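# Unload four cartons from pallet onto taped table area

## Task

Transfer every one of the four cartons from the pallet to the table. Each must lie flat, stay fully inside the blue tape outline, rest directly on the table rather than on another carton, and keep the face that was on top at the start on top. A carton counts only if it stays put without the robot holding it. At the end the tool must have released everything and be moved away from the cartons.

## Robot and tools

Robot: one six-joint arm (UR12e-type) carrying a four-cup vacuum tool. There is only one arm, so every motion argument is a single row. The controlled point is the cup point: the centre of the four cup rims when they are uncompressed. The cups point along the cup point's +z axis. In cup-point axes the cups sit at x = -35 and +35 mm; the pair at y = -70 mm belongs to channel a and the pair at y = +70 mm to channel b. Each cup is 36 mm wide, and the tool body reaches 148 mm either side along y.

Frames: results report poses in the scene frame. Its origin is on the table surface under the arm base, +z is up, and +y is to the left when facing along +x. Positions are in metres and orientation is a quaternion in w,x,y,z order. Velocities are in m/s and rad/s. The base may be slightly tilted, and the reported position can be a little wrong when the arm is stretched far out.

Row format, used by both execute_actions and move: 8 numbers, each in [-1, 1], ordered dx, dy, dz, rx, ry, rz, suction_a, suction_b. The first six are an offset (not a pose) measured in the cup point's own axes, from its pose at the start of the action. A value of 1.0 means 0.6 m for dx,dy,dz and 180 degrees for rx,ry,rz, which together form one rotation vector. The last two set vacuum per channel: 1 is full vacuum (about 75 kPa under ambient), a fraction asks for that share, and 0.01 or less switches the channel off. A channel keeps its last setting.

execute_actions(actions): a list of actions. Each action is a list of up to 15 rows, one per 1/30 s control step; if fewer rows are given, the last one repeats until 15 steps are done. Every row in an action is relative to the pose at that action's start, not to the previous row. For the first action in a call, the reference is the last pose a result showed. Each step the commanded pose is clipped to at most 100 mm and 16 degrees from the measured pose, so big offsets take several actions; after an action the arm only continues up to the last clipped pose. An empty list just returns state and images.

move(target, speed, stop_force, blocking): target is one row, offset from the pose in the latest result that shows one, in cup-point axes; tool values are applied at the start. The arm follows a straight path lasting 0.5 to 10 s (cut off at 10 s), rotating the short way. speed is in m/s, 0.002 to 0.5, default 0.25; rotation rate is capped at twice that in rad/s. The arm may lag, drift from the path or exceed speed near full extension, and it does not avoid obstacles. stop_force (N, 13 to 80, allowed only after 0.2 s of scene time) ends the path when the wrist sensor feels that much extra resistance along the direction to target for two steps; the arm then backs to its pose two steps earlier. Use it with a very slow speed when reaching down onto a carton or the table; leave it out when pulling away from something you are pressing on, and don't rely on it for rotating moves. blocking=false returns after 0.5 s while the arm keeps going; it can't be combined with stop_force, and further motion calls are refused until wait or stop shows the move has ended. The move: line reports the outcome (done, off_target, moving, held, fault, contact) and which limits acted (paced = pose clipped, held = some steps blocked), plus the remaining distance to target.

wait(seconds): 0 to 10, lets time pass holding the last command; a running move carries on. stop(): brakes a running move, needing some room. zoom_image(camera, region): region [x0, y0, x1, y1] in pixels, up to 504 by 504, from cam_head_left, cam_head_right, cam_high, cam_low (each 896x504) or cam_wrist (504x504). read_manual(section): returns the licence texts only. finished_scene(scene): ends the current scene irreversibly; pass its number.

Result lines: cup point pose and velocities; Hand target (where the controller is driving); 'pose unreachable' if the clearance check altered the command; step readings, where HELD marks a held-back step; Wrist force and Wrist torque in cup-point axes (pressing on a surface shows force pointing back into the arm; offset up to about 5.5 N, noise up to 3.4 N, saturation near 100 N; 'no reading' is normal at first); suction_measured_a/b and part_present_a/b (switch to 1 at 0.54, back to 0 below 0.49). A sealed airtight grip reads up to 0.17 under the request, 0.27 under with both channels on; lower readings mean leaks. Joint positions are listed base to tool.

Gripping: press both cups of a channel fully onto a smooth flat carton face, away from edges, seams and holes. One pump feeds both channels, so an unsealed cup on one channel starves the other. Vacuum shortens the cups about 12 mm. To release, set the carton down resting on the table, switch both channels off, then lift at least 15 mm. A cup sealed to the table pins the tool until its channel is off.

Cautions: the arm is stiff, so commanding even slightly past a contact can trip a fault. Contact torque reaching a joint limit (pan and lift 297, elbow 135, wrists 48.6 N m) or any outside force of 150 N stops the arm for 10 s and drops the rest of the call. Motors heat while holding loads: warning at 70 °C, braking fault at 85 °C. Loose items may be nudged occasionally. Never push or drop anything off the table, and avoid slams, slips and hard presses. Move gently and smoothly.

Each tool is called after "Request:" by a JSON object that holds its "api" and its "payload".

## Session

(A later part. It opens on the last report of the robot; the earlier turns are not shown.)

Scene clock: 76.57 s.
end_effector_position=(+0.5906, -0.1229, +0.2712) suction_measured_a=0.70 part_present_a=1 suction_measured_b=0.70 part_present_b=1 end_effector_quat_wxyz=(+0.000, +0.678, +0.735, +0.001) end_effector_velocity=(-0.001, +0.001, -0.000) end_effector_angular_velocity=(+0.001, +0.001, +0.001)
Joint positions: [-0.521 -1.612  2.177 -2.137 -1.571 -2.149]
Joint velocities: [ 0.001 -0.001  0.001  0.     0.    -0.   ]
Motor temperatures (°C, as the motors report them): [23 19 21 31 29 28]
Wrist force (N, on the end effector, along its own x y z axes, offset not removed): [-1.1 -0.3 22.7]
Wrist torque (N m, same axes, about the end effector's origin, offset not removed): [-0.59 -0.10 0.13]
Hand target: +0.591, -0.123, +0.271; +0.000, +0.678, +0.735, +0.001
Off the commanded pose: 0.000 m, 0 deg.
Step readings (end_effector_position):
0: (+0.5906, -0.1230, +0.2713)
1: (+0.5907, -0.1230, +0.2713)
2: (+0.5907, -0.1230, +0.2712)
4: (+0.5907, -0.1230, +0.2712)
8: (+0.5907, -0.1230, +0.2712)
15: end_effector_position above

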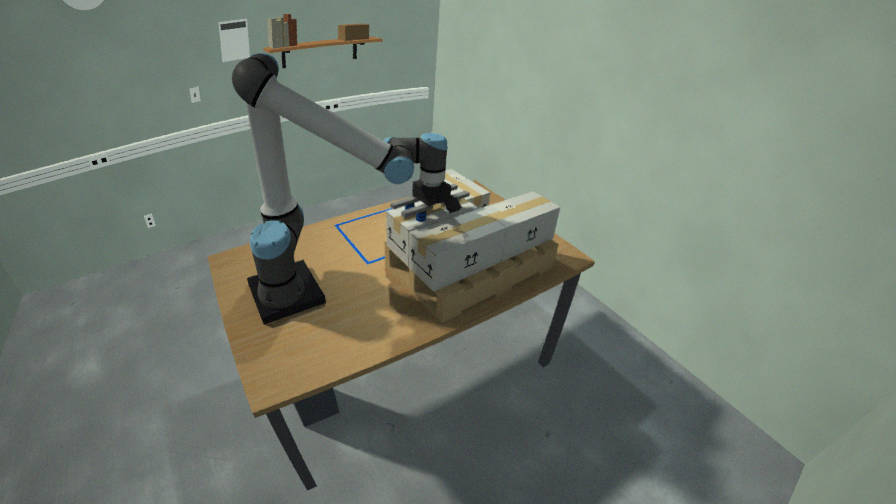

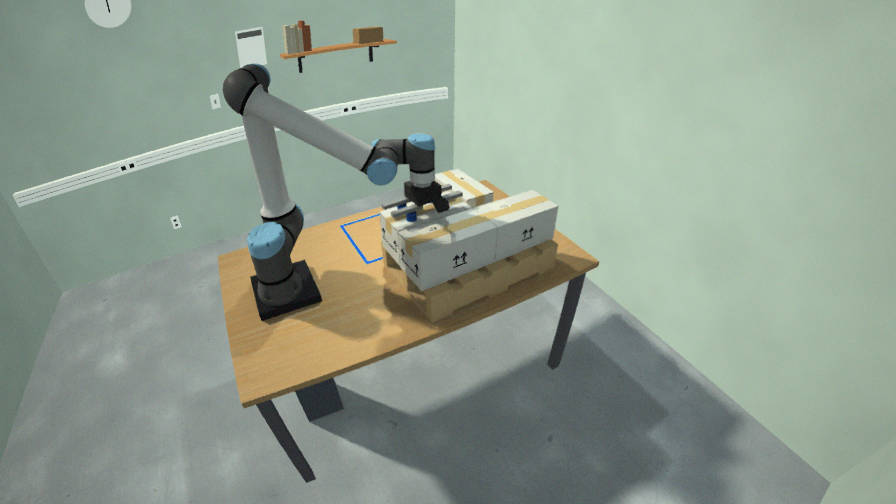

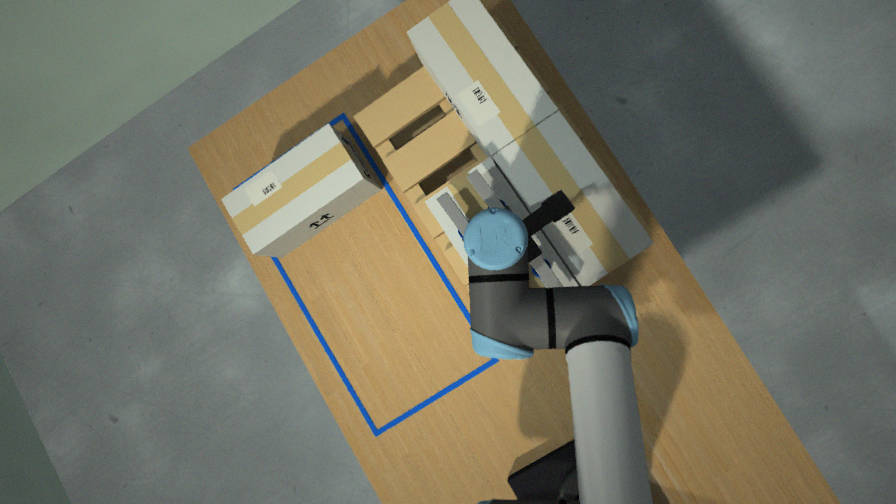

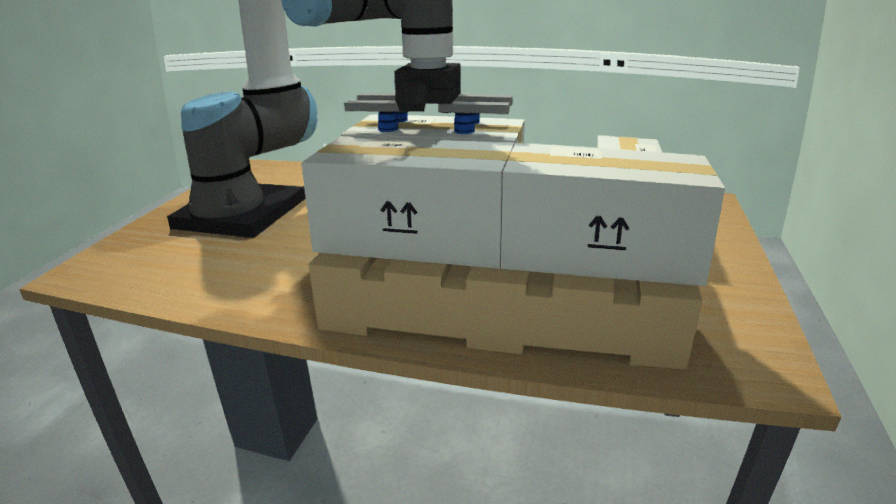

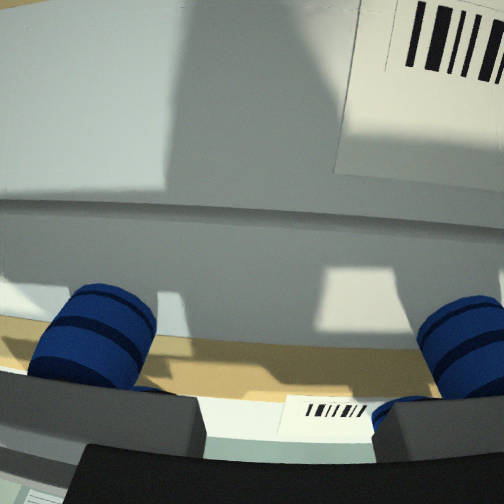

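Request:
{"api": "move", "payload": {"target": [0.02,0,-0.095,0,0,0,1,1], "speed": 0.2}}

Request:
{"api": "move", "payload": {"target": [0.32,0.05,0,0,0,0,1,1], "speed": 0.4}}

Request:
{"api": "move", "payload": {"target": [0.207,0.361,0,0,0,0.5035,1,1], "speed": 0.5}}

Scene clock: 84.70 s.
end_effector_position=(+0.5896, -0.1111, +0.3279) suction_measured_a=0.76 part_present_a=1 suction_measured_b=0.76 part_present_b=1 end_effector_quat_wxyz=(+0.000, +0.678, +0.735, +0.001) end_effector_velocity=(-0.000, -0.000, +0.002) end_effector_angular_velocity=(+0.000, +0.002, -0.000)
Joint positions: [-0.504 -1.671  2.118 -2.018 -1.571 -2.132]
Joint velocities: [ 0.    -0.001 -0.003  0.006 -0.001  0.001]
Motor temperatures (°C, as the motors report them): [23 19 21 31 29 28]
Wrist force (N, on the end effector, along its own x y z axes, offset not removed): [1.4 -3.4 20.5]
Wrist torque (N m, same axes, about the end effector's origin, offset not removed): [-0.85 -0.37 0.09]
Hand target: +0.590, -0.111, +0.328; +0.000, +0.678, +0.735, +0.001
Off the commanded pose: 0.000 m, 0 deg.
move: done

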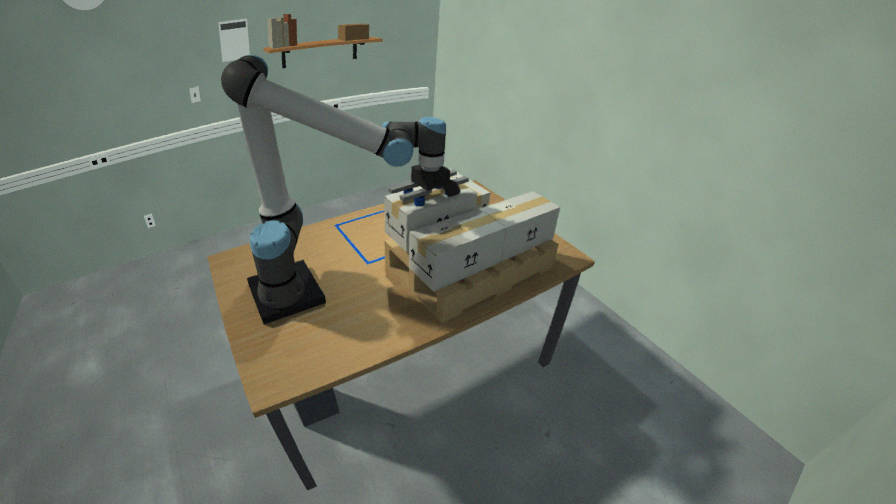

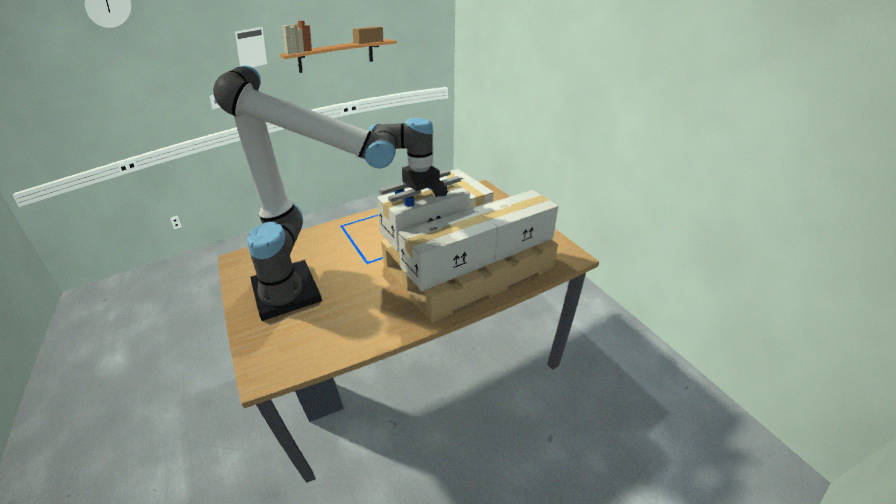

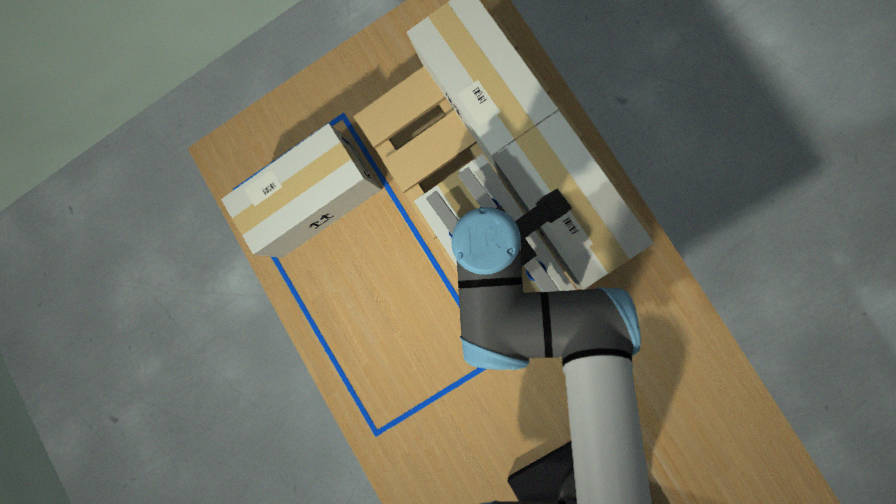

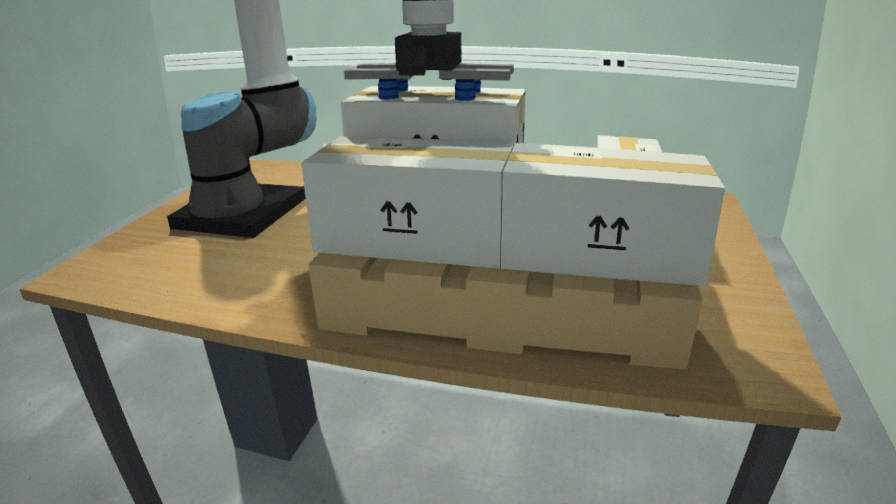

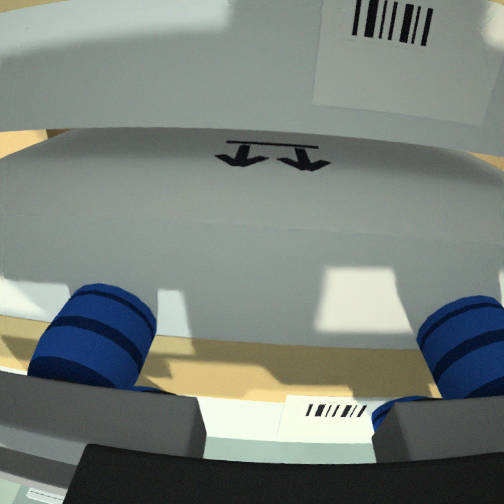

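Scene clock: 86.00 s.
end_effector_position=(+0.6040, +0.0823, +0.3280) suction_measured_a=0.76 part_present_a=1 suction_measured_b=0.76 part_present_b=1 end_effector_quat_wxyz=(+0.000, +0.678, +0.735, +0.001) end_effector_velocity=(+0.001, +0.003, -0.000) end_effector_angular_velocity=(+0.001, +0.001, +0.000)
Joint positions: [-0.177 -1.654  2.102 -2.02  -1.571 -1.805]
Joint velocities: [ 0.005  0.002 -0.002  0.     0.001  0.005]
Motor temperatures (°C, as the motors report them): [23 19 21 31 29 28]
Wrist force (N, on the end effector, along its own x y z axes, offset not removed): [1.1 -3.4 19.6]
Wrist torque (N m, same axes, about the end effector's origin, offset not removed): [-0.91 -0.47 0.17]
Hand target: +0.604, +0.083, +0.328; +0.000, +0.678, +0.735, +0.001
Off the commanded pose: 0.000 m, 0 deg.
move: done

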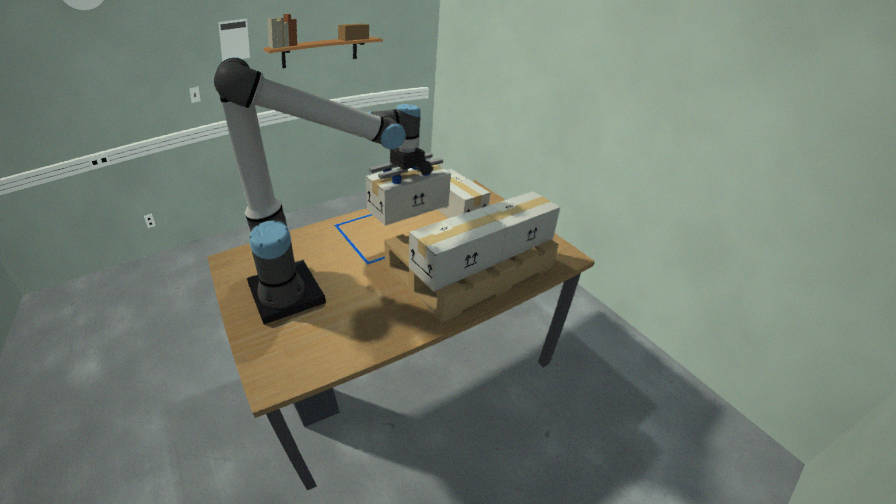

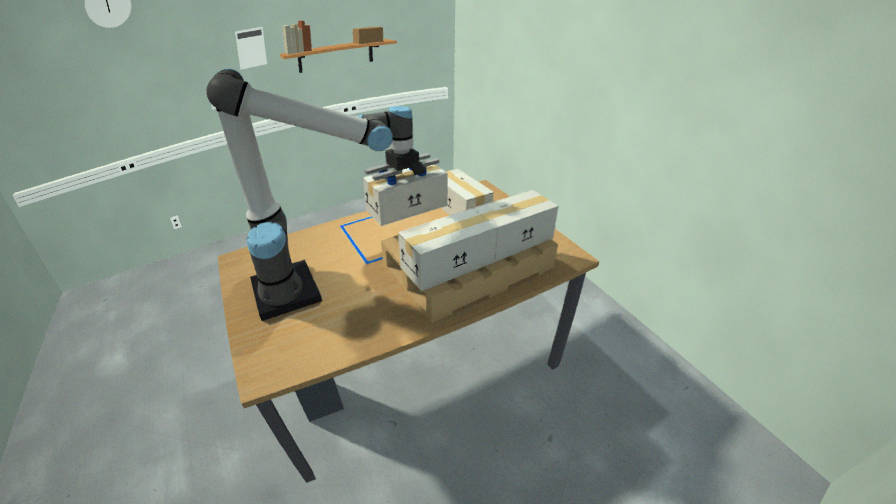

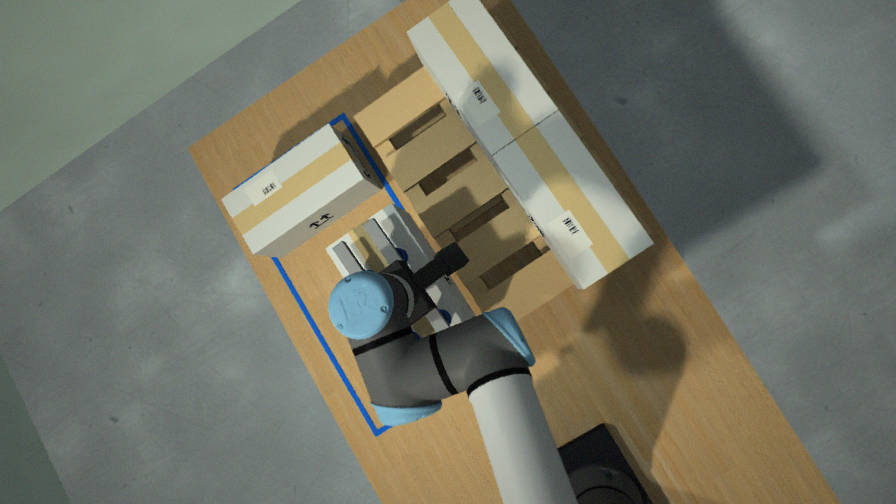

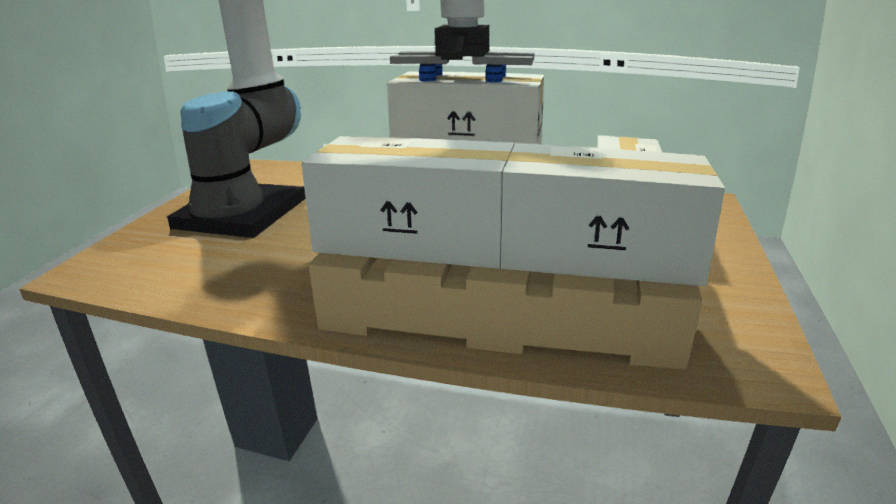

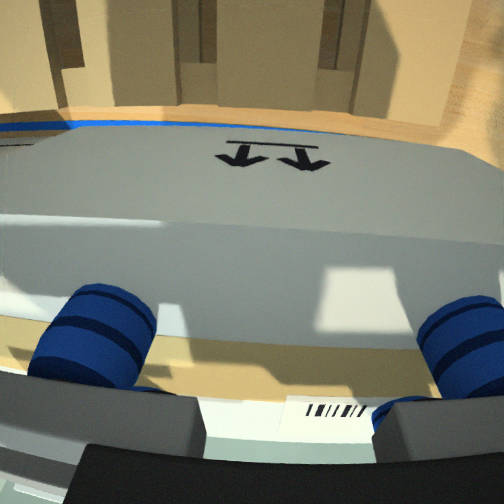

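Scene clock: 88.33 s.
end_effector_position=(+0.8097, +0.2233, +0.3285) suction_measured_a=0.76 part_present_a=1 suction_measured_b=0.76 part_present_b=1 end_effector_quat_wxyz=(-0.001, +0.999, +0.036, +0.001) end_effector_velocity=(+0.002, -0.000, -0.000) end_effector_angular_velocity=(-0.002, +0.002, -0.015)
Joint positions: [ 0.037 -1.28   1.682 -1.974 -1.571 -0.011]
Joint velocities: [-0.     0.004 -0.005  0.003 -0.002  0.015]
Motor temperatures (°C, as the motors report them): [23 19 21 31 29 28]
Wrist force (N, on the end effector, along its own x y z axes, offset not removed): [1.7 0.2 21.7]
Wrist torque (N m, same axes, about the end effector's origin, offset not removed): [-0.52 -0.40 0.08]
Hand target: +0.810, +0.223, +0.328; -0.000, +0.999, +0.035, +0.001
Off the commanded pose: 0.000 m, 0 deg.
move: done

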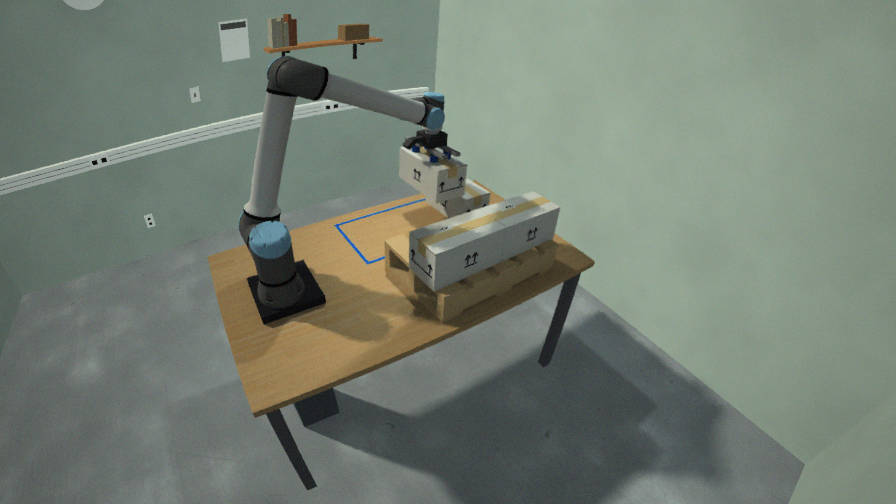

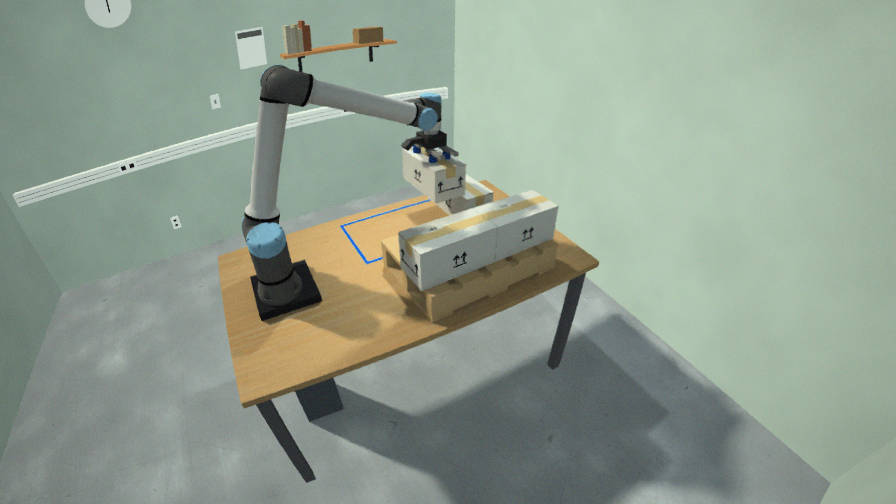

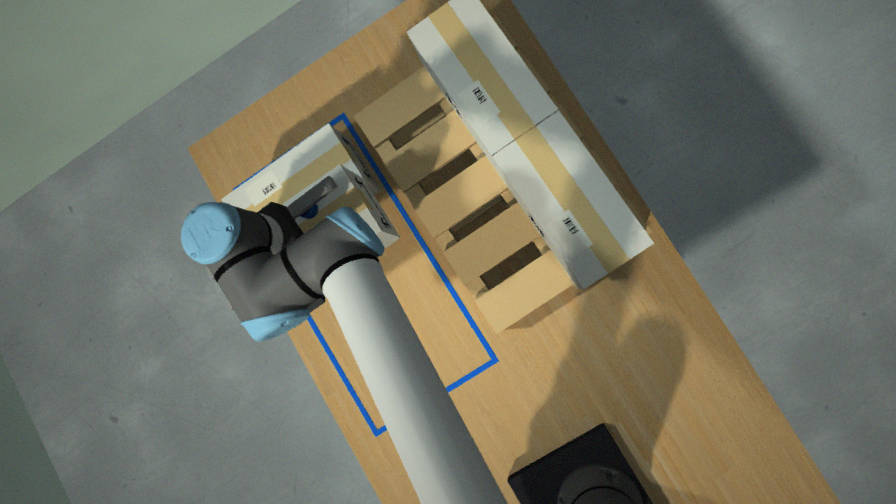

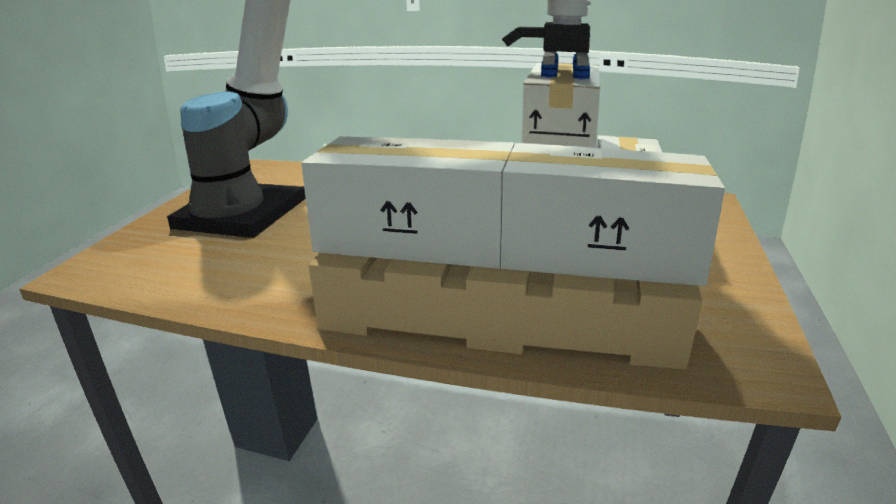

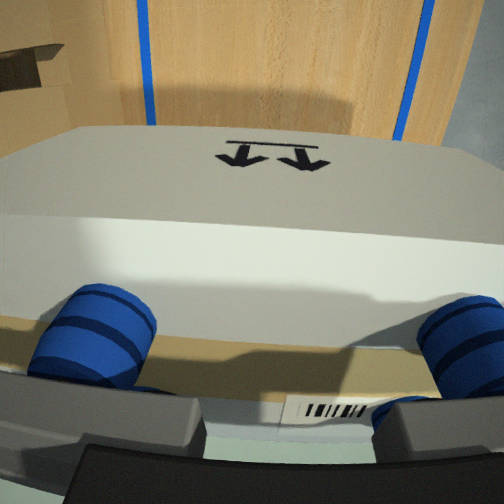

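Request:
{"api": "move", "payload": {"target": [-0.003,-0.003,0.282,0,0,0,1,1], "speed": 0.25}}

Scene clock: 98.77 s.
end_effector_position=(+0.8079, +0.2251, +0.1597) suction_measured_a=0.76 part_present_a=1 suction_measured_b=0.76 part_present_b=1 end_effector_quat_wxyz=(-0.001, +0.999, +0.036, +0.001) end_effector_velocity=(+0.000, -0.000, -0.003) end_effector_angular_velocity=(-0.001, -0.000, -0.000)
Joint positions: [ 0.039 -1.137  1.822 -2.257 -1.571 -0.009]
Joint velocities: [-0.     0.004  0.001 -0.005 -0.001  0.   ]
Motor temperatures (°C, as the motors report them): [23 19 21 31 29 28]
Wrist force (N, on the end effector, along its own x y z axes, offset not removed): [-1.9 -2.3 21.5]
Wrist torque (N m, same axes, about the end effector's origin, offset not removed): [-0.73 0.16 0.12]
Hand target: +0.808, +0.225, +0.159; -0.001, +0.999, +0.036, +0.001
Off the commanded pose: 0.000 m, 0 deg.
move: done

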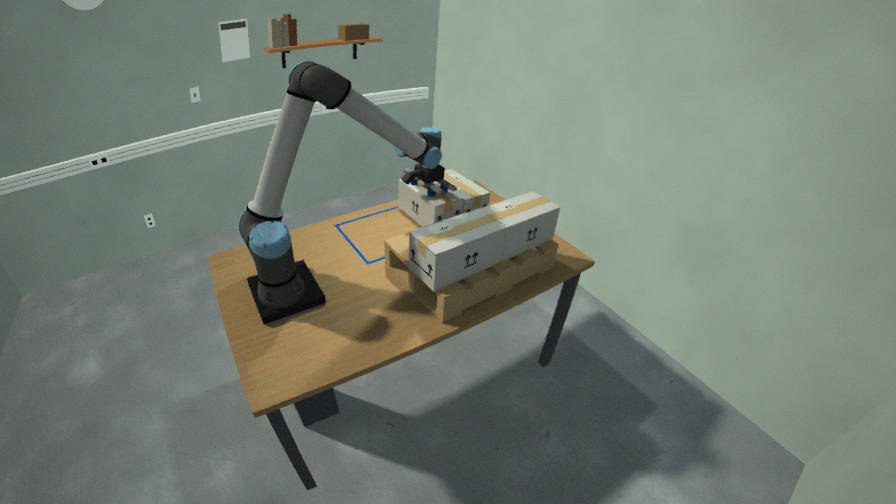

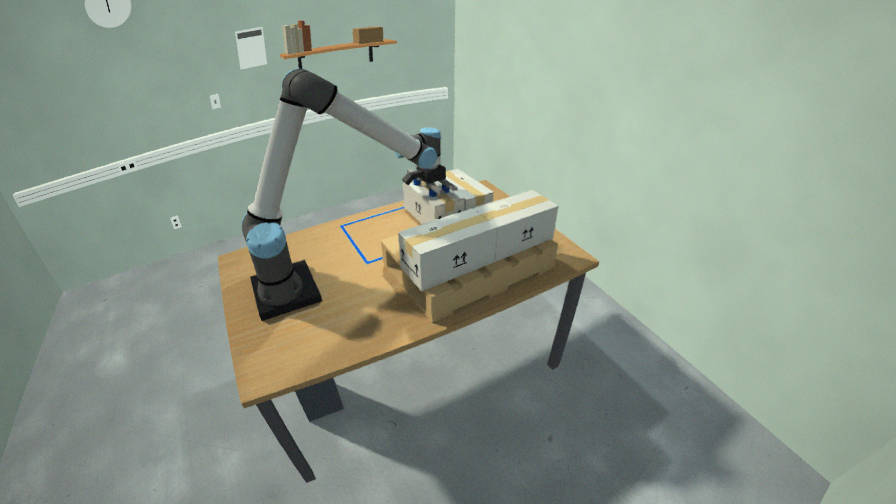

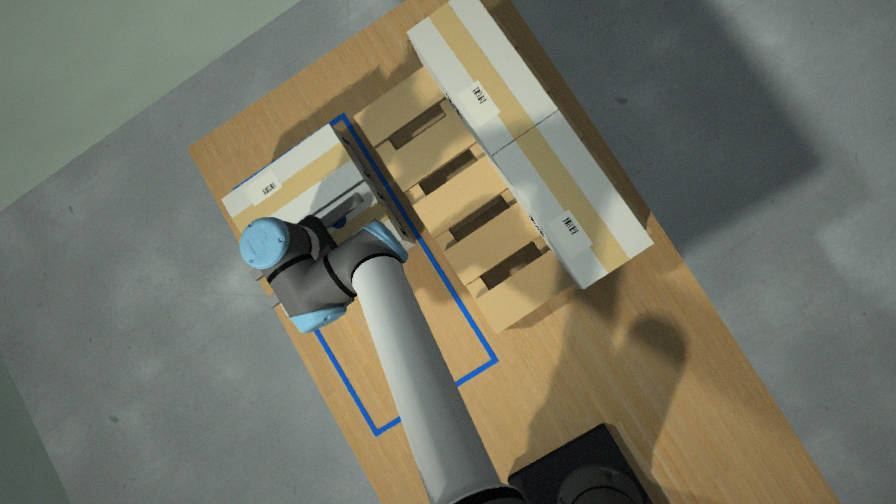

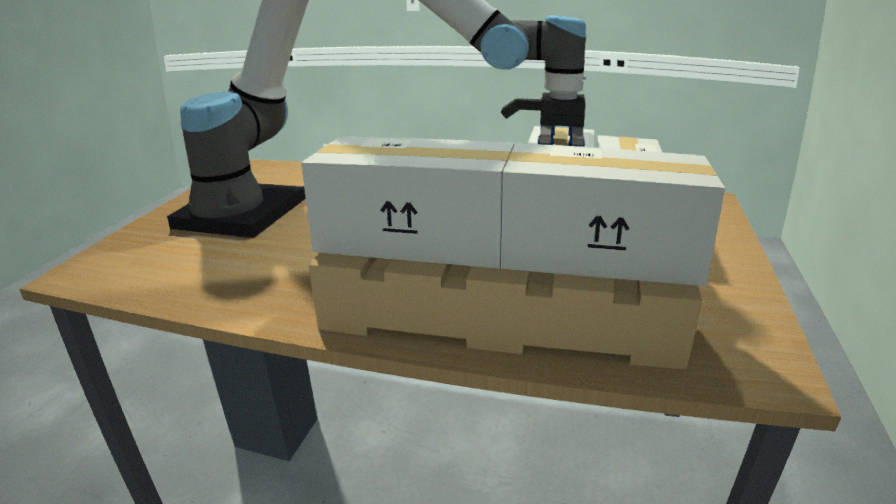

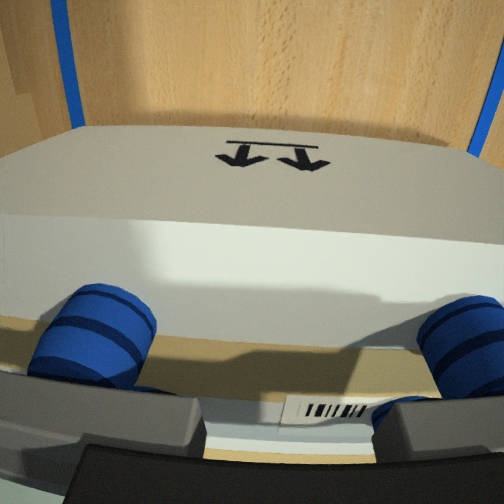

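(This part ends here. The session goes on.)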